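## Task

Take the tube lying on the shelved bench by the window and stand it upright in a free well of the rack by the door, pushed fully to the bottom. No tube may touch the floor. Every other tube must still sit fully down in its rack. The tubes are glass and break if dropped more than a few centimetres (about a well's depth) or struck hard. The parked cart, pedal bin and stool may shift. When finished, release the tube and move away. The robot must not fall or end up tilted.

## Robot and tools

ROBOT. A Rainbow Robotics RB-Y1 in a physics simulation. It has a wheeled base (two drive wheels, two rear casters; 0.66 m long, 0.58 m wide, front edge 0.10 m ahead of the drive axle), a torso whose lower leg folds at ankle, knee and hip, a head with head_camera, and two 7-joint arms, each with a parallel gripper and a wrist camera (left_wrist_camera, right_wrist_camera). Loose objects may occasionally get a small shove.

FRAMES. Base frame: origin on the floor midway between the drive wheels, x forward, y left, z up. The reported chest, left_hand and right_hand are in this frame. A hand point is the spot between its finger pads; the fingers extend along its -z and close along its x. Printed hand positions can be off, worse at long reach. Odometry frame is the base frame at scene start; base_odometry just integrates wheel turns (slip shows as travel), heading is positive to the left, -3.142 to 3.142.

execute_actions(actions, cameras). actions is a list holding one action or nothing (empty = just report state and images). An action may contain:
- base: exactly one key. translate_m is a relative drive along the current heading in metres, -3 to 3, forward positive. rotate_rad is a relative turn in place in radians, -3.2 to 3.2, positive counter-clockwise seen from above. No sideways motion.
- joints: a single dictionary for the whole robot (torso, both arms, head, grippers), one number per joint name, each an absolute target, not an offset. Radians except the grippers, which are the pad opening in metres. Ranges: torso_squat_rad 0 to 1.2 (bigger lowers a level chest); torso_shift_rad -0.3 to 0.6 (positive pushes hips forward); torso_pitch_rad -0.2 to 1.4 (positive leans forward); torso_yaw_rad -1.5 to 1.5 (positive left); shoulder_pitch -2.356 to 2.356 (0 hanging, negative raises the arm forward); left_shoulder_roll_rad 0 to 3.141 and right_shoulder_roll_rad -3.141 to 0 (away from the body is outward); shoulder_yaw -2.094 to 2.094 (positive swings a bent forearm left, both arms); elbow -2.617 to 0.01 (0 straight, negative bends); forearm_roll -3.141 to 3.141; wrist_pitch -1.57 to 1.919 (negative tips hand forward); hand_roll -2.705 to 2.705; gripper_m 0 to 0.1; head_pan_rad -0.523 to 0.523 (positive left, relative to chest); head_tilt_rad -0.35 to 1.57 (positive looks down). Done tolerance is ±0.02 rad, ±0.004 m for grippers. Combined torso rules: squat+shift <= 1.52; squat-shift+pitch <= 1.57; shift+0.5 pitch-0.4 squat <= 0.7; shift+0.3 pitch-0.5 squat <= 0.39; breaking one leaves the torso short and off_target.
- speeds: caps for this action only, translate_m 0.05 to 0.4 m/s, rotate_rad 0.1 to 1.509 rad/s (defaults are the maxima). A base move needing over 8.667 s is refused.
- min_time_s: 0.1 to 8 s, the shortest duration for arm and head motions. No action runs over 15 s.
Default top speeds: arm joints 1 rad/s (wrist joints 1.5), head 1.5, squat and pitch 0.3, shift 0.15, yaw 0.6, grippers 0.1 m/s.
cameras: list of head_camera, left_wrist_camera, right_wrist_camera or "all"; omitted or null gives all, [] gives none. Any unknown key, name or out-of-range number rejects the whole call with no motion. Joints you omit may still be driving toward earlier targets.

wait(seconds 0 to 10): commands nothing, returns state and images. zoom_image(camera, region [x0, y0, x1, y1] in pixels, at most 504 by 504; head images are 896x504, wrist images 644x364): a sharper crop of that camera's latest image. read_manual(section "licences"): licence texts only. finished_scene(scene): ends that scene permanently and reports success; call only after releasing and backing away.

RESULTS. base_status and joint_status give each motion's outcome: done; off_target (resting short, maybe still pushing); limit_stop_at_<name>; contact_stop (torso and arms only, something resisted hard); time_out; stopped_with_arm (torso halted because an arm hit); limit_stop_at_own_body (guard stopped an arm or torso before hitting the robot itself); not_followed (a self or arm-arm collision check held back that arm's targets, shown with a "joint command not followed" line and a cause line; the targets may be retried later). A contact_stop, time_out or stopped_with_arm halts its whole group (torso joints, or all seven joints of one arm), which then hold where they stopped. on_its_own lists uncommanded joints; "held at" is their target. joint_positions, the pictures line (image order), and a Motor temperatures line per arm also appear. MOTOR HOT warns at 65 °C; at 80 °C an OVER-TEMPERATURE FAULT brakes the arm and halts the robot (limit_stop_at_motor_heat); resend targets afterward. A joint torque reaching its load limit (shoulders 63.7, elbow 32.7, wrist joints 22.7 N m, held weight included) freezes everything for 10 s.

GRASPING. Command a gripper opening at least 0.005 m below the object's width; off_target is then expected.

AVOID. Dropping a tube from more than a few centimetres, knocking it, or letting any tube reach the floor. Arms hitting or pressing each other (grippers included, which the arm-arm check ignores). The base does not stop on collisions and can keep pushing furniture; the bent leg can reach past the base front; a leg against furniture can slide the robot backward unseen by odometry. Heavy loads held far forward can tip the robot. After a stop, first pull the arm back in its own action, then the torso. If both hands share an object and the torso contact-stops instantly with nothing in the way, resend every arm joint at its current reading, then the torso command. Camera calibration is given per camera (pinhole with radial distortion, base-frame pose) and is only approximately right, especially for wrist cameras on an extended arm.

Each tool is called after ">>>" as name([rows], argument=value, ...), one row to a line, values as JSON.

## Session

>>> execute_actions(actions=[])

Scene clock: 0.00 s.
Motor temperatures (°C, as the motors report them): left_arm=[32 29 31 31 38 36 33] | right_arm=[32 34 32 32 36 38 38]
base_odometry: x=+0.000 y=+0.000 heading=+0.000 (m, m, rad; odometry frame)
base_status: not commanded
joint_positions: torso_squat_rad=+0.350 torso_shift_rad=+0.000 torso_pitch_rad=-0.001 torso_yaw_rad=+0.000 left_shoulder_pitch_rad=+0.030 left_shoulder_roll_rad=+0.012 left_shoulder_yaw_rad=-0.046 left_elbow_rad=-0.173 left_forearm_roll_rad=-0.014 left_wrist_pitch_rad=+0.050 left_hand_roll_rad=+0.009 left_gripper_m=+0.099 right_shoulder_pitch_rad=-0.047 right_shoulder_roll_rad=-0.023 right_shoulder_yaw_rad=+0.026 right_elbow_rad=-0.253 right_forearm_roll_rad=+0.043 right_wrist_pitch_rad=+0.055 right_hand_roll_rad=-0.009 right_gripper_m=+0.100 head_pan_rad=-0.001 head_tilt_rad=+0.400
joint_status: not commanded
chest: x=-0.2286 y=+0.0001 z=+1.2474 quat_wxyz=(+1.000, +0.000, -0.001, +0.000) (m; base frame)
left_hand: x=-0.1765 y=+0.2260 z=+0.5633 quat_wxyz=(+0.999, +0.005, -0.048, -0.021) (m; base frame)
right_hand: x=-0.0832 y=-0.2334 z=+0.5760 quat_wxyz=(+0.992, -0.013, -0.122, +0.039) (m; base frame)
pictures: head_camera, left_wrist_camera, right_wrist_camera
camera_calibration (this result's frames):
head_camera: T_world_to_cam=[[0.0163792, -0.998428, -0.053607, 0.0882864], [-0.401545, 0.0425323, -0.914851, 1.30371], [0.915693, 0.0365101, -0.400217, 0.710101], [0, 0, 0, 1]] pos_world=[-0.128182, 0.00677197, 1.48163]
left_wrist_camera: T_world_to_cam=[[0.990545, -0.102905, 0.0907219, 0.148205], [-0.136964, -0.779414, 0.611355, -0.157986], [0.00779853, -0.618, -0.786139, 0.6679], [0, 0, 0, 1]] pos_world=[-0.17365, 0.304877, 0.608202]
right_wrist_camera: T_world_to_cam=[[-0.965105, -0.0881009, -0.246596, 0.0422501], [-0.219286, 0.786619, 0.577186, -0.13401], [0.143127, 0.61112, -0.77849, 0.692189], [0, 0, 0, 1]] pos_world=[-0.0876815, -0.313873, 0.626629]
Images, in order (width x height): head_camera 896x504, left_wrist_camera 644x364, right_wrist_camera 644x364.

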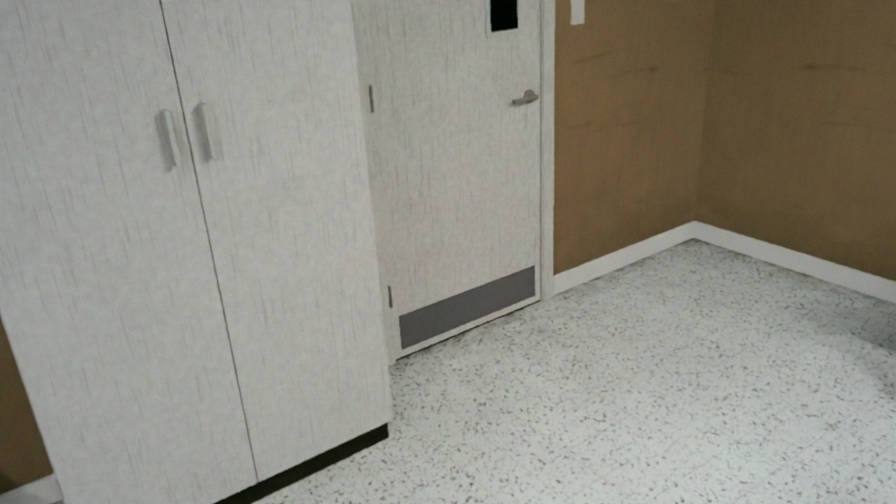

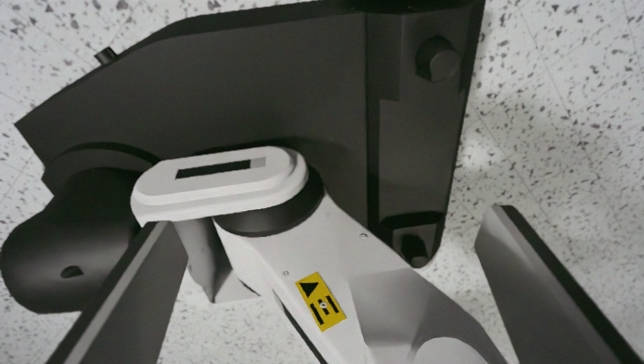

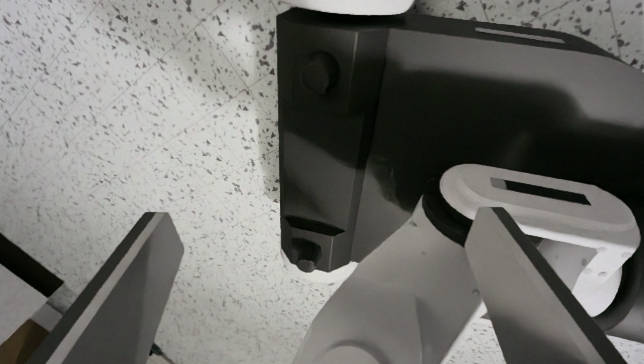

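>>> execute_actions([
  {"joints":{"head_pan_rad":-0.52,"head_tilt_rad":0.35}},
], cameras=["head_camera"])

>>> execute_actions([
  {"base":{"rotate_rad":2.4},"joints":{"head_pan_rad":0}},
], cameras=["head_camera"])

Scene clock: 4.90 s.
Motor temperatures (°C, as the motors report them): left_arm=[32 29 31 31 38 36 33] | right_arm=[32 34 32 32 36 38 38]
base_odometry: x=+0.000 y=+0.000 heading=+0.000 (m, m, rad; odometry frame)
base_status: not commanded
joint_positions: torso_squat_rad=+0.350 torso_shift_rad=+0.000 torso_pitch_rad=-0.001 torso_yaw_rad=+0.000 left_shoulder_pitch_rad=+0.030 left_shoulder_roll_rad=+0.012 left_shoulder_yaw_rad=-0.046 left_elbow_rad=-0.173 left_forearm_roll_rad=-0.014 left_wrist_pitch_rad=+0.050 left_hand_roll_rad=+0.009 left_gripper_m=+0.099 right_shoulder_pitch_rad=-0.047 right_shoulder_roll_rad=-0.023 right_shoulder_yaw_rad=+0.026 right_elbow_rad=-0.253 right_forearm_roll_rad=+0.043 right_wrist_pitch_rad=+0.055 right_hand_roll_rad=-0.009 right_gripper_m=+0.100 head_pan_rad=-0.520 head_tilt_rad=+0.350
joint_status: all done
chest: x=-0.2286 y=+0.0001 z=+1.2474 quat_wxyz=(+1.000, +0.000, -0.001, +0.000) (m; base frame)
left_hand: x=-0.1765 y=+0.2260 z=+0.5633 quat_wxyz=(+0.999, +0.005, -0.048, -0.021) (m; base frame)
right_hand: x=-0.0832 y=-0.2334 z=+0.5760 quat_wxyz=(+0.992, -0.013, -0.122, +0.039) (m; base frame)
pictures: head_camera
camera_calibration (this result's frames):
head_camera: T_world_to_cam=[[-0.478775, -0.876314, -0.0533671, -0.0145047], [-0.287531, 0.213947, -0.93357, 1.35435], [0.829518, -0.431625, -0.3544, 0.626068], [0, 0, 0, 1]] pos_world=[-0.136863, -0.0322416, 1.48548]
Images, in order (width x height): head_camera 896x504.

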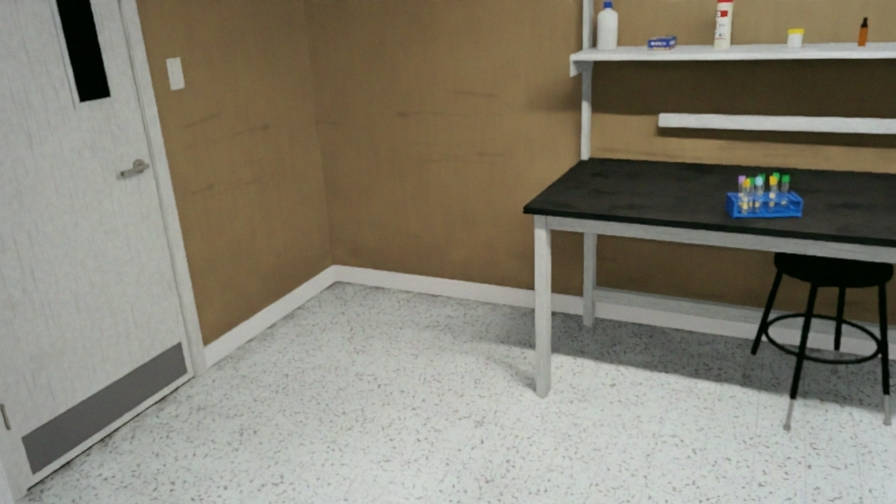

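Scene clock: 9.73 s.
Motor temperatures (°C, as the motors report them): left_arm=[32 29 31 31 38 36 33] | right_arm=[32 34 32 32 36 38 38]
base_odometry: x=+0.000 y=+0.000 heading=+2.400 (m, m, rad; odometry frame)
base_status: done
joint_positions: torso_squat_rad=+0.350 torso_shift_rad=+0.000 torso_pitch_rad=-0.001 torso_yaw_rad=+0.000 left_shoulder_pitch_rad=+0.030 left_shoulder_roll_rad=+0.012 left_shoulder_yaw_rad=-0.046 left_elbow_rad=-0.173 left_forearm_roll_rad=-0.014 left_wrist_pitch_rad=+0.050 left_hand_roll_rad=+0.009 left_gripper_m=+0.099 right_shoulder_pitch_rad=-0.047 right_shoulder_roll_rad=-0.023 right_shoulder_yaw_rad=+0.026 right_elbow_rad=-0.253 right_forearm_roll_rad=+0.043 right_wrist_pitch_rad=+0.055 right_hand_roll_rad=-0.009 right_gripper_m=+0.100 head_pan_rad=+0.000 head_tilt_rad=+0.350
joint_status: all done
chest: x=-0.2287 y=+0.0001 z=+1.2474 quat_wxyz=(+1.000, +0.000, -0.001, +0.000) (m; base frame)
left_hand: x=-0.1765 y=+0.2260 z=+0.5633 quat_wxyz=(+0.999, +0.005, -0.048, -0.021) (m; base frame)
right_hand: x=-0.0832 y=-0.2333 z=+0.5760 quat_wxyz=(+0.992, -0.013, -0.122, +0.039) (m; base frame)
pictures: head_camera
camera_calibration (this result's frames):
head_camera: T_world_to_cam=[[0.0199005, -0.998413, -0.0526803, 0.0876881], [-0.355894, 0.0421654, -0.933575, 1.34023], [0.934315, 0.0373272, -0.35449, 0.647836], [0, 0, 0, 1]] pos_world=[-0.130049, 0.00685581, 1.48547]
Images, in order (width x height): head_camera 896x504.

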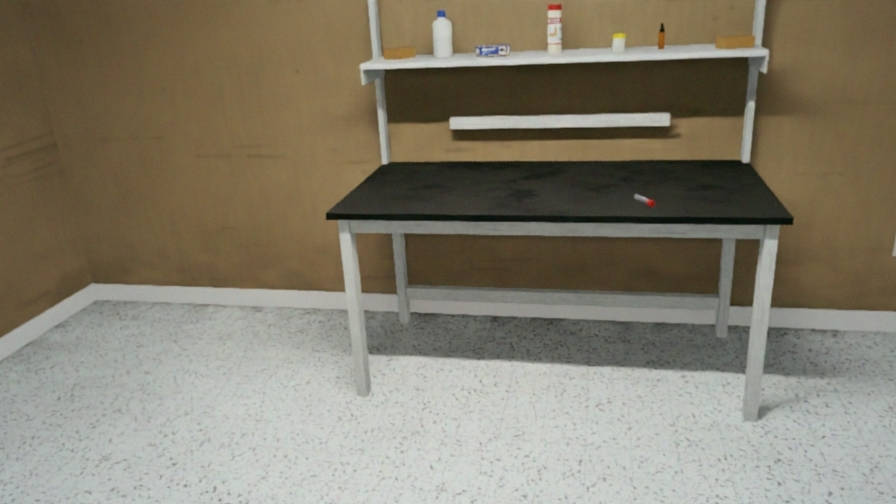

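>>> execute_actions([
  {"base":{"rotate_rad":-0.156},"joints":{"head_tilt_rad":0.65,"head_pan_rad":-0.2,"left_shoulder_pitch_rad":-1,"left_shoulder_roll_rad":0.155,"left_shoulder_yaw_rad":0.292,"left_elbow_rad":-0.6,"left_forearm_roll_rad":-0.7,"left_wrist_pitch_rad":1.57,"left_hand_roll_rad":0,"left_gripper_m":0.06}},
], cameras=[])

>>> execute_actions([
  {"base":{"translate_m":1.4},"joints":{"right_elbow_rad":-2.4,"right_shoulder_pitch_rad":0.2,"right_shoulder_roll_rad":-0.15,"right_wrist_pitch_rad":-0.5}},
], cameras=["head_camera"])

Scene clock: 23.83 s.
Motor temperatures (°C, as the motors report them): left_arm=[32 29 31 31 38 36 33] | right_arm=[32 34 32 32 36 38 38]
base_odometry: x=+0.000 y=+0.000 heading=+2.244 (m, m, rad; odometry frame)
base_status: done
joint_positions: torso_squat_rad=+0.350 torso_shift_rad=+0.000 torso_pitch_rad=-0.001 torso_yaw_rad=+0.000 left_shoulder_pitch_rad=-1.000 left_shoulder_roll_rad=+0.155 left_shoulder_yaw_rad=+0.292 left_elbow_rad=-0.600 left_forearm_roll_rad=-0.700 left_wrist_pitch_rad=+1.570 left_hand_roll_rad=+0.000 left_gripper_m=+0.060 right_shoulder_pitch_rad=-0.047 right_shoulder_roll_rad=-0.023 right_shoulder_yaw_rad=+0.026 right_elbow_rad=-0.253 right_forearm_roll_rad=+0.043 right_wrist_pitch_rad=+0.055 right_hand_roll_rad=-0.009 right_gripper_m=+0.100 head_pan_rad=-0.200 head_tilt_rad=+0.650
joint_status: all done
chest: x=-0.2286 y=+0.0001 z=+1.2474 quat_wxyz=(+1.000, +0.000, -0.001, +0.000) (m; base frame)
left_hand: x=+0.2735 y=+0.3686 z=+0.9907 quat_wxyz=(+0.939, +0.343, -0.001, +0.000) (m; base frame)
right_hand: x=-0.0832 y=-0.2333 z=+0.5760 quat_wxyz=(+0.992, -0.013, -0.122, +0.039) (m; base frame)
pictures: none
No camera images: the call's "cameras" was empty. Leave "cameras" out to get every camera's image.

Scene clock: 28.90 s.
Motor temperatures (°C, as the motors report them): left_arm=[32 29 31 31 38 36 33] | right_arm=[32 34 32 32 36 38 38]
base_odometry: x=-0.874 y=+1.094 heading=+2.245 (m, m, rad; odometry frame)
base_status: done
joint_positions: torso_squat_rad=+0.350 torso_shift_rad=+0.000 torso_pitch_rad=-0.001 torso_yaw_rad=+0.000 left_shoulder_pitch_rad=-1.000 left_shoulder_roll_rad=+0.155 left_shoulder_yaw_rad=+0.292 left_elbow_rad=-0.600 left_forearm_roll_rad=-0.700 left_wrist_pitch_rad=+1.570 left_hand_roll_rad=+0.000 left_gripper_m=+0.060 right_shoulder_pitch_rad=+0.200 right_shoulder_roll_rad=-0.150 right_shoulder_yaw_rad=+0.026 right_elbow_rad=-2.400 right_forearm_roll_rad=+0.043 right_wrist_pitch_rad=-0.500 right_hand_roll_rad=-0.009 right_gripper_m=+0.100 head_pan_rad=-0.200 head_tilt_rad=+0.650
joint_status: all done
chest: x=-0.2285 y=+0.0001 z=+1.2474 quat_wxyz=(+1.000, +0.000, -0.001, +0.000) (m; base frame)
left_hand: x=+0.2734 y=+0.3686 z=+0.9905 quat_wxyz=(+0.939, +0.343, -0.001, +0.000) (m; base frame)
right_hand: x=+0.0706 y=-0.2105 z=+1.3857 quat_wxyz=(+0.215, -0.035, -0.972, +0.084) (m; base frame)
pictures: head_camera
camera_calibration (this result's frames):
head_camera: T_world_to_cam=[[-0.195141, -0.979153, -0.0563791, 0.0485805], [-0.595228, 0.163922, -0.786659, 1.0781], [0.779502, -0.119951, -0.614808, 0.992537], [0, 0, 0, 1]] pos_world=[-0.122487, -0.010101, 1.46106]
Images, in order (width x height): head_camera 896x504.

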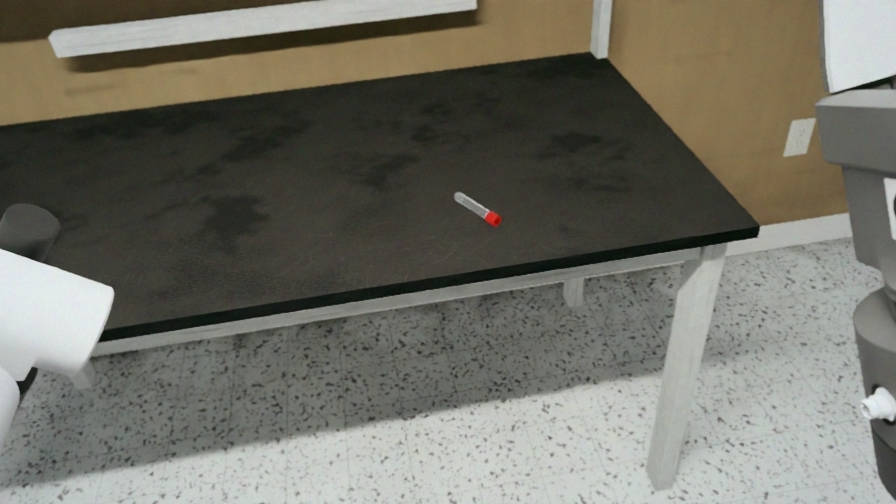

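>>> execute_actions([
  {"base":{"translate_m":0.48},"joints":{"torso_yaw_rad":-1.05,"torso_squat_rad":0.7}},
], cameras=["left_wrist_camera"])

Scene clock: 36.37 s.
Motor temperatures (°C, as the motors report them): left_arm=[33 30 31 32 38 36 33] | right_arm=[32 34 32 32 36 38 38]
base_odometry: x=-1.174 y=+1.469 heading=+2.246 (m, m, rad; odometry frame)
base_status: done
joint_positions: torso_squat_rad=+0.700 torso_shift_rad=+0.000 torso_pitch_rad=-0.001 torso_yaw_rad=-1.050 left_shoulder_pitch_rad=-1.000 left_shoulder_roll_rad=+0.155 left_shoulder_yaw_rad=+0.292 left_elbow_rad=-0.600 left_forearm_roll_rad=-0.700 left_wrist_pitch_rad=+1.570 left_hand_roll_rad=+0.000 left_gripper_m=+0.060 right_shoulder_pitch_rad=+0.200 right_shoulder_roll_rad=-0.150 right_shoulder_yaw_rad=+0.026 right_elbow_rad=-2.400 right_forearm_roll_rad=+0.043 right_wrist_pitch_rad=-0.500 right_hand_roll_rad=-0.009 right_gripper_m=+0.100 head_pan_rad=-0.200 head_tilt_rad=+0.650
joint_status: all done
chest: x=-0.2285 y=+0.0001 z=+1.1253 quat_wxyz=(+0.865, +0.000, -0.001, -0.501) (m; base frame)
left_hand: x=+0.3411 y=-0.2517 z=+0.8689 quat_wxyz=(+0.813, +0.297, -0.173, -0.471) (m; base frame)
right_hand: x=-0.2627 y=-0.3642 z=+1.2633 quat_wxyz=(+0.228, -0.517, -0.824, -0.035) (m; base frame)
pictures: left_wrist_camera
camera_calibration (this result's frames):
left_wrist_camera: T_world_to_cam=[[0.457713, -0.888177, -0.0405027, -0.343288], [-0.889099, -0.457173, -0.0222569, 0.241978], [0.00125126, 0.0461982, -0.998932, 0.963182], [0, 0, 0, 1]] pos_world=[0.371065, -0.238772, 0.953635]
Images, in order (width x height): left_wrist_camera 644x364.

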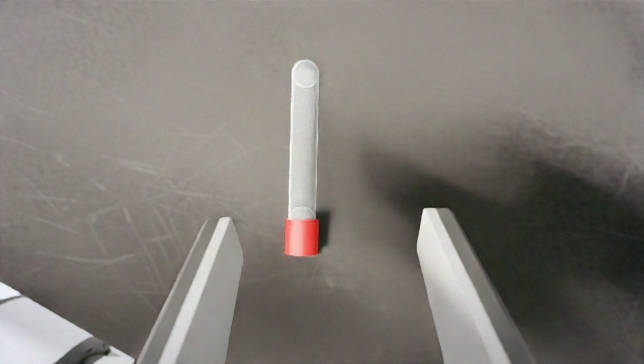

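>>> execute_actions([
  {"base":{"translate_m":-0.016},"joints":{"torso_yaw_rad":-1.023,"torso_squat_rad":0.83}},
], cameras=["left_wrist_camera"])

>>> execute_actions([
  {"joints":{"torso_squat_rad":0.862}},
], cameras=["left_wrist_camera"])

Scene clock: 45.70 s.
Motor temperatures (°C, as the motors report them): left_arm=[33 30 31 32 38 36 33] | right_arm=[32 34 32 32 36 38 38]
base_odometry: x=-1.164 y=+1.456 heading=+2.246 (m, m, rad; odometry frame)
base_status: done
joint_positions: torso_squat_rad=+0.830 torso_shift_rad=+0.000 torso_pitch_rad=-0.001 torso_yaw_rad=-1.023 left_shoulder_pitch_rad=-1.000 left_shoulder_roll_rad=+0.155 left_shoulder_yaw_rad=+0.292 left_elbow_rad=-0.600 left_forearm_roll_rad=-0.700 left_wrist_pitch_rad=+1.570 left_hand_roll_rad=+0.000 left_gripper_m=+0.060 right_shoulder_pitch_rad=+0.200 right_shoulder_roll_rad=-0.150 right_shoulder_yaw_rad=+0.026 right_elbow_rad=-2.400 right_forearm_roll_rad=+0.043 right_wrist_pitch_rad=-0.500 right_hand_roll_rad=-0.009 right_gripper_m=+0.100 head_pan_rad=-0.200 head_tilt_rad=+0.650
joint_status: all done
chest: x=-0.2286 y=+0.0001 z=+1.0623 quat_wxyz=(+0.872, +0.000, -0.001, -0.490) (m; base frame)
left_hand: x=+0.3476 y=-0.2364 z=+0.8060 quat_wxyz=(+0.819, +0.299, -0.169, -0.460) (m; base frame)
right_hand: x=-0.2529 y=-0.3650 z=+1.2003 quat_wxyz=(+0.228, -0.506, -0.831, -0.032) (m; base frame)
pictures: left_wrist_camera
camera_calibration (this result's frames):
left_wrist_camera: T_world_to_cam=[[0.481412, -0.875566, -0.040324, -0.340569], [-0.876494, -0.480892, -0.0223881, 0.24353], [0.000210801, 0.0461217, -0.998936, 0.900037], [0, 0, 0, 1]] pos_world=[0.377217, -0.222591, 0.890798]
Images, in order (width x height): left_wrist_camera 644x364.

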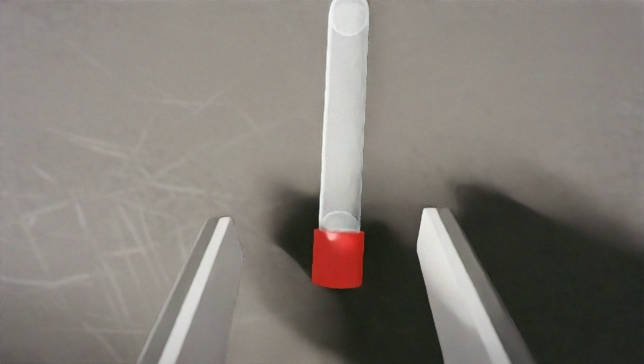

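Scene clock: 46.43 s.
Motor temperatures (°C, as the motors report them): left_arm=[33 30 31 32 38 36 33] | right_arm=[32 34 32 32 36 38 38]
base_odometry: x=-1.164 y=+1.456 heading=+2.246 (m, m, rad; odometry frame)
base_status: not commanded
joint_positions: torso_squat_rad=+0.862 torso_shift_rad=+0.000 torso_pitch_rad=-0.001 torso_yaw_rad=-1.023 left_shoulder_pitch_rad=-1.000 left_shoulder_roll_rad=+0.155 left_shoulder_yaw_rad=+0.292 left_elbow_rad=-0.600 left_forearm_roll_rad=-0.700 left_wrist_pitch_rad=+1.570 left_hand_roll_rad=+0.000 left_gripper_m=+0.060 right_shoulder_pitch_rad=+0.200 right_shoulder_roll_rad=-0.150 right_shoulder_yaw_rad=+0.026 right_elbow_rad=-2.400 right_forearm_roll_rad=+0.043 right_wrist_pitch_rad=-0.500 right_hand_roll_rad=-0.009 right_gripper_m=+0.100 head_pan_rad=-0.200 head_tilt_rad=+0.650
joint_status: all done
chest: x=-0.2286 y=+0.0001 z=+1.0456 quat_wxyz=(+0.872, +0.000, -0.001, -0.490) (m; base frame)
left_hand: x=+0.3476 y=-0.2363 z=+0.7892 quat_wxyz=(+0.819, +0.299, -0.169, -0.460) (m; base frame)
right_hand: x=-0.2529 y=-0.3650 z=+1.1836 quat_wxyz=(+0.228, -0.506, -0.831, -0.032) (m; base frame)
pictures: left_wrist_camera
camera_calibration (this result's frames):
left_wrist_camera: T_world_to_cam=[[0.481433, -0.875551, -0.0403983, -0.341163], [-0.876483, -0.480912, -0.0223935, 0.243163], [0.000178656, 0.0461894, -0.998933, 0.883284], [0, 0, 0, 1]] pos_world=[0.377218, -0.222564, 0.874004]
Images, in order (width x height): left_wrist_camera 644x364.

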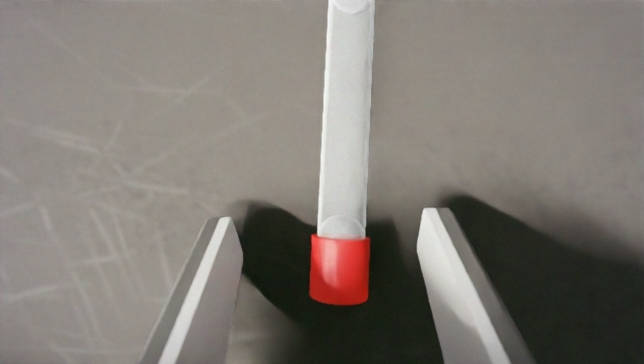

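>>> execute_actions([
  {"joints":{"torso_squat_rad":0.867,"torso_yaw_rad":-1.03,"left_hand_roll_rad":-0.03}},
], cameras=[])

>>> execute_actions([
  {"joints":{"left_gripper_m":0.008}},
], cameras=["left_wrist_camera"])

>>> execute_actions([
  {"joints":{"torso_squat_rad":0.82}},
], cameras=["left_wrist_camera"])

Scene clock: 51.70 s.
Motor temperatures (°C, as the motors report them): left_arm=[33 30 31 32 38 36 33] | right_arm=[32 34 32 32 36 38 38]
base_odometry: x=-1.164 y=+1.456 heading=+2.246 (m, m, rad; odometry frame)
base_status: not commanded
joint_positions: torso_squat_rad=+0.867 torso_shift_rad=+0.000 torso_pitch_rad=-0.002 torso_yaw_rad=-1.030 left_shoulder_pitch_rad=-1.000 left_shoulder_roll_rad=+0.155 left_shoulder_yaw_rad=+0.292 left_elbow_rad=-0.600 left_forearm_roll_rad=-0.700 left_wrist_pitch_rad=+1.570 left_hand_roll_rad=-0.030 left_gripper_m=+0.060 right_shoulder_pitch_rad=+0.200 right_shoulder_roll_rad=-0.150 right_shoulder_yaw_rad=+0.026 right_elbow_rad=-2.400 right_forearm_roll_rad=+0.043 right_wrist_pitch_rad=-0.500 right_hand_roll_rad=-0.009 right_gripper_m=+0.100 head_pan_rad=-0.200 head_tilt_rad=+0.650
joint_status: all done
chest: x=-0.2287 y=+0.0001 z=+1.0429 quat_wxyz=(+0.870, +0.000, -0.001, -0.493) (m; base frame)
left_hand: x=+0.3461 y=-0.2404 z=+0.7870 quat_wxyz=(+0.810, +0.301, -0.166, -0.474) (m; base frame)
right_hand: x=-0.2555 y=-0.3648 z=+1.1809 quat_wxyz=(+0.228, -0.509, -0.829, -0.033) (m; base frame)
pictures: none
No camera images: the call's "cameras" was empty. Leave "cameras" out to get every camera's image.

Scene clock: 52.70 s.
Motor temperatures (°C, as the motors report them): left_arm=[33 30 31 32 38 36 33] | right_arm=[32 34 32 32 36 38 38]
base_odometry: x=-1.164 y=+1.456 heading=+2.246 (m, m, rad; odometry frame)
base_status: not commanded
joint_positions: torso_squat_rad=+0.867 torso_shift_rad=+0.000 torso_pitch_rad=-0.002 torso_yaw_rad=-1.030 left_shoulder_pitch_rad=-1.000 left_shoulder_roll_rad=+0.155 left_shoulder_yaw_rad=+0.292 left_elbow_rad=-0.600 left_forearm_roll_rad=-0.700 left_wrist_pitch_rad=+1.570 left_hand_roll_rad=-0.030 left_gripper_m=+0.018 right_shoulder_pitch_rad=+0.200 right_shoulder_roll_rad=-0.150 right_shoulder_yaw_rad=+0.026 right_elbow_rad=-2.400 right_forearm_roll_rad=+0.043 right_wrist_pitch_rad=-0.500 right_hand_roll_rad=-0.009 right_gripper_m=+0.100 head_pan_rad=-0.200 head_tilt_rad=+0.650
joint_status: left_gripper_m off_target (ended at +0.018, target +0.008)
chest: x=-0.2287 y=+0.0001 z=+1.0429 quat_wxyz=(+0.870, +0.000, -0.001, -0.493) (m; base frame)
left_hand: x=+0.3461 y=-0.2404 z=+0.7870 quat_wxyz=(+0.810, +0.301, -0.166, -0.474) (m; base frame)
right_hand: x=-0.2555 y=-0.3648 z=+1.1809 quat_wxyz=(+0.228, -0.509, -0.829, -0.033) (m; base frame)
pictures: left_wrist_camera
camera_calibration (this result's frames):
left_wrist_camera: T_world_to_cam=[[0.454706, -0.888694, -0.0588789, -0.323488], [-0.890611, -0.454243, -0.0217902, 0.250666], [-0.00738054, 0.0623464, -0.998027, 0.887021], [0, 0, 0, 1]] pos_world=[0.376885, -0.228921, 0.871686]
Images, in order (width x height): left_wrist_camera 644x364.

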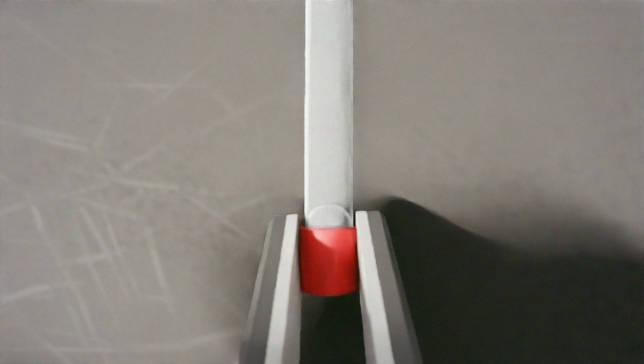

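Scene clock: 53.53 s.
Motor temperatures (°C, as the motors report them): left_arm=[33 30 31 32 38 36 33] | right_arm=[32 34 32 32 36 38 38]
base_odometry: x=-1.164 y=+1.456 heading=+2.246 (m, m, rad; odometry frame)
base_status: not commanded
joint_positions: torso_squat_rad=+0.820 torso_shift_rad=+0.000 torso_pitch_rad=-0.001 torso_yaw_rad=-1.030 left_shoulder_pitch_rad=-1.000 left_shoulder_roll_rad=+0.155 left_shoulder_yaw_rad=+0.292 left_elbow_rad=-0.600 left_forearm_roll_rad=-0.700 left_wrist_pitch_rad=+1.570 left_hand_roll_rad=-0.030 left_gripper_m=+0.018 right_shoulder_pitch_rad=+0.200 right_shoulder_roll_rad=-0.150 right_shoulder_yaw_rad=+0.026 right_elbow_rad=-2.400 right_forearm_roll_rad=+0.043 right_wrist_pitch_rad=-0.500 right_hand_roll_rad=-0.009 right_gripper_m=+0.100 head_pan_rad=-0.200 head_tilt_rad=+0.650
joint_status: all done
chest: x=-0.2284 y=+0.0001 z=+1.0675 quat_wxyz=(+0.870, +0.000, -0.001, -0.493) (m; base frame)
left_hand: x=+0.3462 y=-0.2403 z=+0.8110 quat_wxyz=(+0.810, +0.301, -0.166, -0.475) (m; base frame)
right_hand: x=-0.2552 y=-0.3648 z=+1.2055 quat_wxyz=(+0.228, -0.509, -0.829, -0.033) (m; base frame)
pictures: left_wrist_camera
camera_calibration (this result's frames):
left_wrist_camera: T_world_to_cam=[[0.454731, -0.888632, -0.0596092, -0.321373], [-0.890591, -0.454312, -0.0211841, 0.250779], [-0.00825635, 0.0627205, -0.997997, 0.911391], [0, 0, 0, 1]] pos_world=[0.377004, -0.228813, 0.895721]
Images, in order (width x height): left_wrist_camera 644x364.

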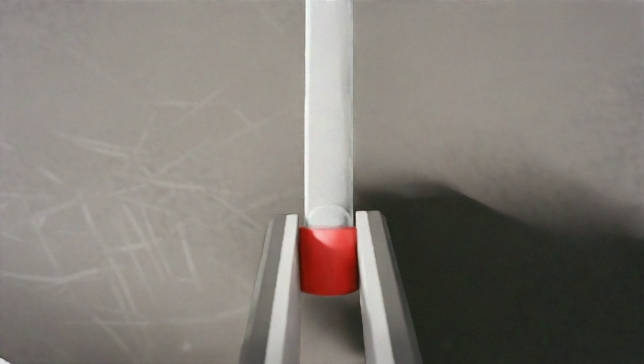

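>>> execute_actions([
  {"base":{"translate_m":-0.6},"joints":{"torso_squat_rad":0.3,"torso_yaw_rad":0,"head_pan_rad":0,"head_tilt_rad":0.7}},
], cameras=[])

>>> execute_actions([
  {"base":{"rotate_rad":3.12},"min_time_s":4,"joints":{"left_forearm_roll_rad":0.87,"left_hand_roll_rad":0,"left_elbow_rad":-0.565}},
], cameras=[])

>>> execute_actions([
  {"base":{"translate_m":2.75}},
], cameras=["head_camera","left_wrist_camera"])

>>> zoom_image(camera="head_camera", region=[330,100,680,330])

Scene clock: 68.13 s.
Motor temperatures (°C, as the motors report them): left_arm=[33 30 31 32 38 36 33] | right_arm=[32 34 32 32 36 38 38]
base_odometry: x=-0.788 y=+0.988 heading=+2.248 (m, m, rad; odometry frame)
base_status: done
joint_positions: torso_squat_rad=+0.300 torso_shift_rad=+0.000 torso_pitch_rad=-0.001 torso_yaw_rad=+0.000 left_shoulder_pitch_rad=-1.000 left_shoulder_roll_rad=+0.155 left_shoulder_yaw_rad=+0.292 left_elbow_rad=-0.600 left_forearm_roll_rad=-0.700 left_wrist_pitch_rad=+1.570 left_hand_roll_rad=-0.030 left_gripper_m=+0.018 right_shoulder_pitch_rad=+0.200 right_shoulder_roll_rad=-0.150 right_shoulder_yaw_rad=+0.026 right_elbow_rad=-2.400 right_forearm_roll_rad=+0.043 right_wrist_pitch_rad=-0.500 right_hand_roll_rad=-0.009 right_gripper_m=+0.100 head_pan_rad=+0.000 head_tilt_rad=+0.700
joint_status: all done
chest: x=-0.2286 y=+0.0001 z=+1.2587 quat_wxyz=(+1.000, +0.000, -0.001, +0.000) (m; base frame)
left_hand: x=+0.2733 y=+0.3687 z=+1.0018 quat_wxyz=(+0.939, +0.343, +0.004, -0.014) (m; base frame)
right_hand: x=+0.0704 y=-0.2106 z=+1.3970 quat_wxyz=(+0.215, -0.035, -0.972, +0.084) (m; base frame)
pictures: none
No camera images: the call's "cameras" was empty. Leave "cameras" out to get every camera's image.

Scene clock: 73.47 s.
Motor temperatures (°C, as the motors report them): left_arm=[34 30 31 32 38 36 33] | right_arm=[32 34 32 32 36 38 38]
base_odometry: x=-0.788 y=+0.988 heading=-0.916 (m, m, rad; odometry frame)
base_status: done
joint_positions: torso_squat_rad=+0.300 torso_shift_rad=+0.000 torso_pitch_rad=-0.001 torso_yaw_rad=+0.000 left_shoulder_pitch_rad=-1.000 left_shoulder_roll_rad=+0.155 left_shoulder_yaw_rad=+0.292 left_elbow_rad=-0.565 left_forearm_roll_rad=+0.870 left_wrist_pitch_rad=+1.570 left_hand_roll_rad=+0.000 left_gripper_m=+0.018 right_shoulder_pitch_rad=+0.200 right_shoulder_roll_rad=-0.150 right_shoulder_yaw_rad=+0.026 right_elbow_rad=-2.400 right_forearm_roll_rad=+0.043 right_wrist_pitch_rad=-0.500 right_hand_roll_rad=-0.009 right_gripper_m=+0.100 head_pan_rad=+0.000 head_tilt_rad=+0.700
joint_status: all done
chest: x=-0.2287 y=+0.0001 z=+1.2587 quat_wxyz=(+1.000, +0.000, -0.001, +0.000) (m; base frame)
left_hand: x=+0.2668 y=+0.0439 z=+1.0207 quat_wxyz=(+0.907, -0.421, +0.015, +0.007) (m; base frame)
right_hand: x=+0.0704 y=-0.2105 z=+1.3970 quat_wxyz=(+0.215, -0.035, -0.972, +0.084) (m; base frame)
pictures: none
No camera images: the call's "cameras" was empty. Leave "cameras" out to get every camera's image.

Scene clock: 81.90 s.
Motor temperatures (°C, as the motors report them): left_arm=[34 30 31 32 38 36 33] | right_arm=[32 34 32 32 36 38 38]
base_odometry: x=+0.888 y=-1.192 heading=-0.915 (m, m, rad; odometry frame)
base_status: done
joint_positions: torso_squat_rad=+0.300 torso_shift_rad=+0.000 torso_pitch_rad=-0.001 torso_yaw_rad=+0.000 left_shoulder_pitch_rad=-1.000 left_shoulder_roll_rad=+0.155 left_shoulder_yaw_rad=+0.292 left_elbow_rad=-0.565 left_forearm_roll_rad=+0.870 left_wrist_pitch_rad=+1.570 left_hand_roll_rad=+0.000 left_gripper_m=+0.018 right_shoulder_pitch_rad=+0.200 right_shoulder_roll_rad=-0.150 right_shoulder_yaw_rad=+0.026 right_elbow_rad=-2.400 right_forearm_roll_rad=+0.043 right_wrist_pitch_rad=-0.500 right_hand_roll_rad=-0.009 right_gripper_m=+0.100 head_pan_rad=+0.000 head_tilt_rad=+0.700
joint_status: not commanded
chest: x=-0.2285 y=+0.0001 z=+1.2587 quat_wxyz=(+1.000, +0.000, -0.001, +0.000) (m; base frame)
left_hand: x=+0.2669 y=+0.0439 z=+1.0206 quat_wxyz=(+0.907, -0.422, +0.015, +0.007) (m; base frame)
right_hand: x=+0.0705 y=-0.2105 z=+1.3970 quat_wxyz=(+0.215, -0.035, -0.972, +0.084) (m; base frame)
pictures: head_camera, left_wrist_camera
camera_calibration (this result's frames):
head_camera: T_world_to_cam=[[0.000348091, -0.998418, -0.0562317, 0.0894237], [-0.654566, 0.042284, -0.754822, 1.02829], [0.756005, 0.0370701, -0.653515, 1.05103], [0, 0, 0, 1]] pos_world=[-0.121529, 0.00684037, 1.46807]
left_wrist_camera: T_world_to_cam=[[0.999049, -0.0420354, 0.0116206, -0.27545], [-0.0125426, -0.0217371, 0.999685, -0.981545], [-0.0417695, -0.99888, -0.0222436, 0.161734], [0, 0, 0, 1]] pos_world=[0.269633, 0.128638, 0.988034]
Images, in order (width x height): head_camera 896x504, left_wrist_camera 644x364.

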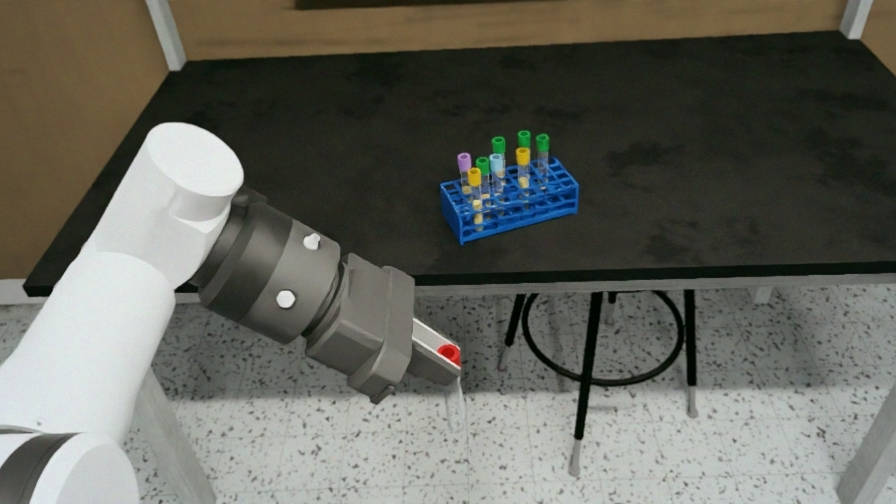

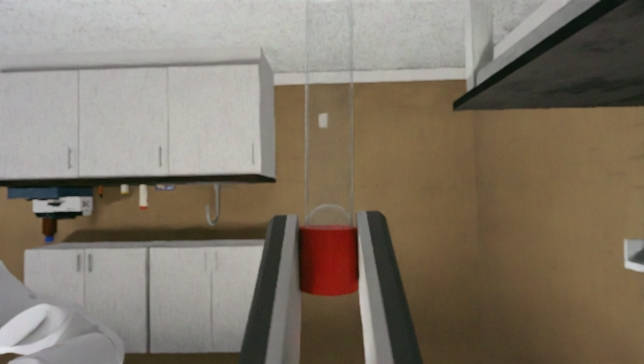

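Region (330, 100, 680, 330) of head_camera's 896x504 image, scaled by 1.440, with more detail than that image has; it fills the top 331 rows of this view, and the rest is white.

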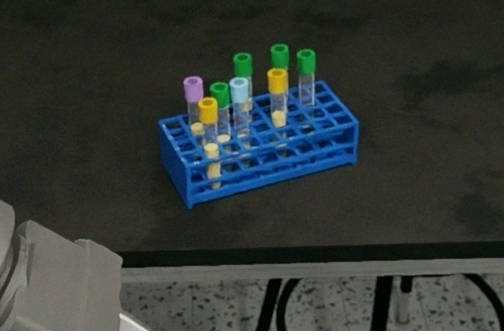

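>>> execute_actions([
  {"base":{"translate_m":0.53},"joints":{"torso_squat_rad":0.48,"torso_yaw_rad":0.02,"head_tilt_rad":0.95}},
], cameras=["head_camera","left_wrist_camera"])

>>> zoom_image(camera="head_camera", region=[380,150,620,370])

Scene clock: 96.93 s.
Motor temperatures (°C, as the motors report them): left_arm=[34 30 31 32 38 36 33] | right_arm=[32 34 32 32 36 38 38]
base_odometry: x=+1.211 y=-1.612 heading=-0.914 (m, m, rad; odometry frame)
base_status: done
joint_positions: torso_squat_rad=+0.480 torso_shift_rad=+0.000 torso_pitch_rad=-0.001 torso_yaw_rad=+0.020 left_shoulder_pitch_rad=-1.000 left_shoulder_roll_rad=+0.155 left_shoulder_yaw_rad=+0.292 left_elbow_rad=-0.565 left_forearm_roll_rad=+0.870 left_wrist_pitch_rad=+1.570 left_hand_roll_rad=+0.000 left_gripper_m=+0.018 right_shoulder_pitch_rad=+0.200 right_shoulder_roll_rad=-0.150 right_shoulder_yaw_rad=+0.026 right_elbow_rad=-2.400 right_forearm_roll_rad=+0.043 right_wrist_pitch_rad=-0.500 right_hand_roll_rad=-0.009 right_gripper_m=+0.100 head_pan_rad=+0.000 head_tilt_rad=+0.950
joint_status: all done
chest: x=-0.2285 y=+0.0001 z=+1.2108 quat_wxyz=(+1.000, +0.000, -0.001, +0.010) (m; base frame)
left_hand: x=+0.2660 y=+0.0537 z=+0.9728 quat_wxyz=(+0.907, -0.422, +0.011, +0.016) (m; base frame)
right_hand: x=+0.0747 y=-0.2045 z=+1.3491 quat_wxyz=(+0.214, -0.025, -0.973, +0.086) (m; base frame)
pictures: head_camera, left_wrist_camera
camera_calibration (this result's frames):
head_camera: T_world_to_cam=[[0.00616144, -0.998493, -0.054526, 0.0859708], [-0.82163, 0.0260253, -0.569426, 0.696053], [0.569987, 0.0483087, -0.820232, 1.2165], [0, 0, 0, 1]] pos_world=[-0.122023, 0.00895862, 1.39885]
left_wrist_camera: T_world_to_cam=[[0.999688, -0.022132, 0.0116143, -0.274752], [-0.0121003, -0.0219536, 0.999686, -0.933628], [-0.02187, -0.999514, -0.0222146, 0.165188], [0, 0, 0, 1]] pos_world=[0.266982, 0.13853, 0.940195]
Images, in order (width x height): head_camera 896x504, left_wrist_camera 644x364.

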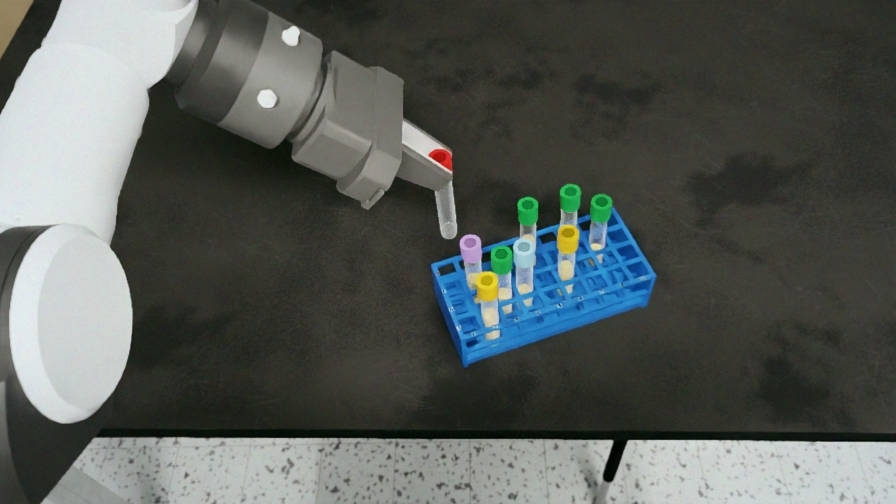

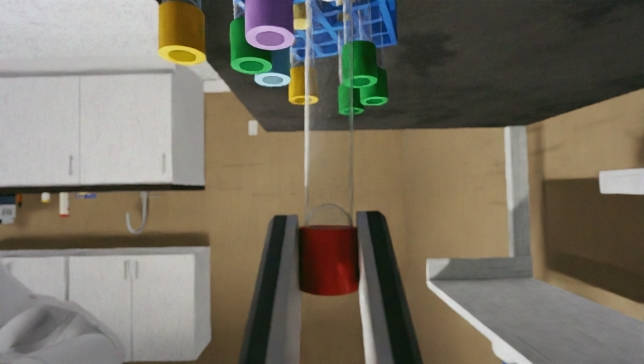

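Region (380, 150, 620, 370) of head_camera's 896x504 image, scaled by 2.100, with more detail than that image has; it fills the top 462 rows of this view, and the rest is white.

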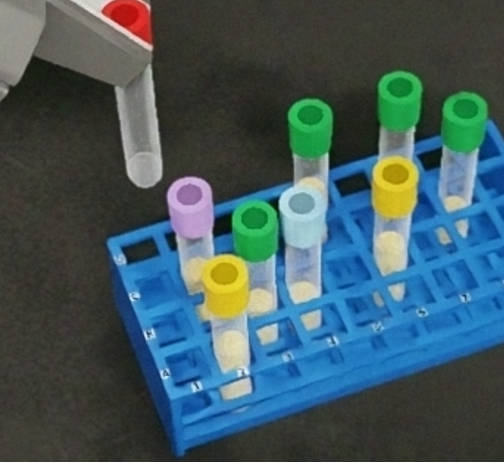

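>>> execute_actions([
  {"base":{"translate_m":-0.009},"joints":{"torso_squat_rad":0.58,"torso_yaw_rad":0.033}},
], cameras=["head_camera","left_wrist_camera"])

>>> zoom_image(camera="head_camera", region=[390,140,550,300])

Scene clock: 106.20 s.
Motor temperatures (°C, as the motors report them): left_arm=[34 30 31 32 38 36 33] | right_arm=[32 34 32 32 36 38 38]
base_odometry: x=+1.205 y=-1.605 heading=-0.914 (m, m, rad; odometry frame)
base_status: done
joint_positions: torso_squat_rad=+0.580 torso_shift_rad=+0.000 torso_pitch_rad=-0.001 torso_yaw_rad=+0.033 left_shoulder_pitch_rad=-1.000 left_shoulder_roll_rad=+0.155 left_shoulder_yaw_rad=+0.292 left_elbow_rad=-0.565 left_forearm_roll_rad=+0.870 left_wrist_pitch_rad=+1.570 left_hand_roll_rad=+0.000 left_gripper_m=+0.018 right_shoulder_pitch_rad=+0.200 right_shoulder_roll_rad=-0.150 right_shoulder_yaw_rad=+0.026 right_elbow_rad=-2.400 right_forearm_roll_rad=+0.043 right_wrist_pitch_rad=-0.500 right_hand_roll_rad=-0.009 right_gripper_m=+0.100 head_pan_rad=+0.000 head_tilt_rad=+0.950
joint_status: all done
chest: x=-0.2286 y=+0.0001 z=+1.1755 quat_wxyz=(+1.000, +0.000, -0.001, +0.016) (m; base frame)
left_hand: x=+0.2652 y=+0.0601 z=+0.9375 quat_wxyz=(+0.906, -0.422, +0.008, +0.022) (m; base frame)
right_hand: x=+0.0772 y=-0.2006 z=+1.3138 quat_wxyz=(+0.213, -0.019, -0.973, +0.088) (m; base frame)
pictures: head_camera, left_wrist_camera
camera_calibration (this result's frames):
head_camera: T_world_to_cam=[[0.0191256, -0.99833, -0.0545079, 0.0869885], [-0.821795, 0.0153548, -0.569577, 0.675985], [0.569462, 0.0556878, -0.820129, 1.1873], [0, 0, 0, 1]] pos_world=[-0.122266, 0.0103455, 1.36351]
left_wrist_camera: T_world_to_cam=[[0.999888, -0.00916833, 0.0118255, -0.274461], [-0.0120256, -0.0220899, 0.999684, -0.898254], [-0.0089042, -0.999714, -0.0221977, 0.167349], [0, 0, 0, 1]] pos_world=[0.265118, 0.144943, 0.90493]
Images, in order (width x height): head_camera 896x504, left_wrist_camera 644x364.

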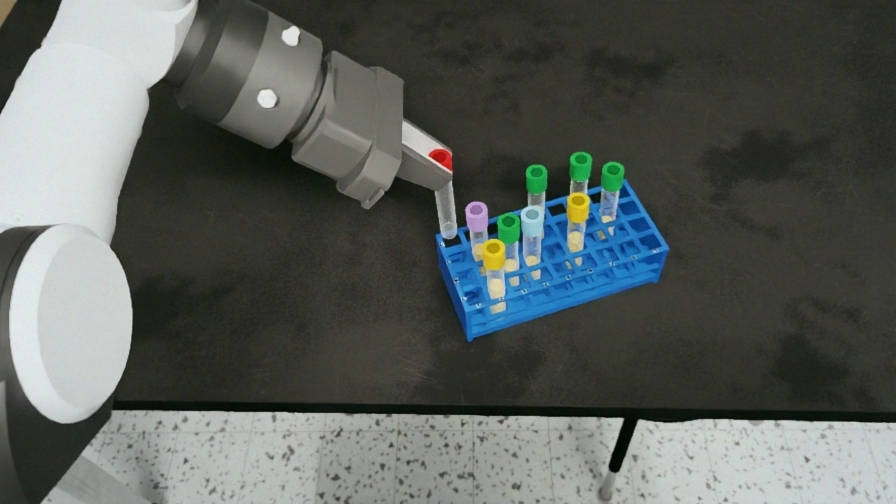

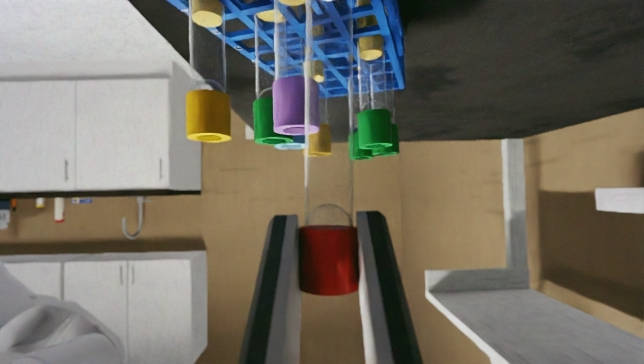

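Region (390, 140, 550, 300) of head_camera's 896x504 image, scaled by 3.150, with more detail than that image has.

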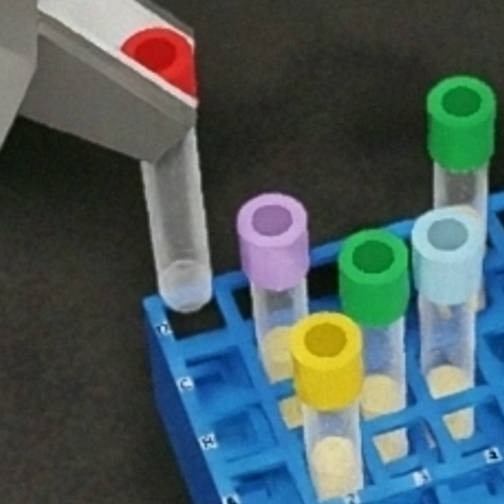

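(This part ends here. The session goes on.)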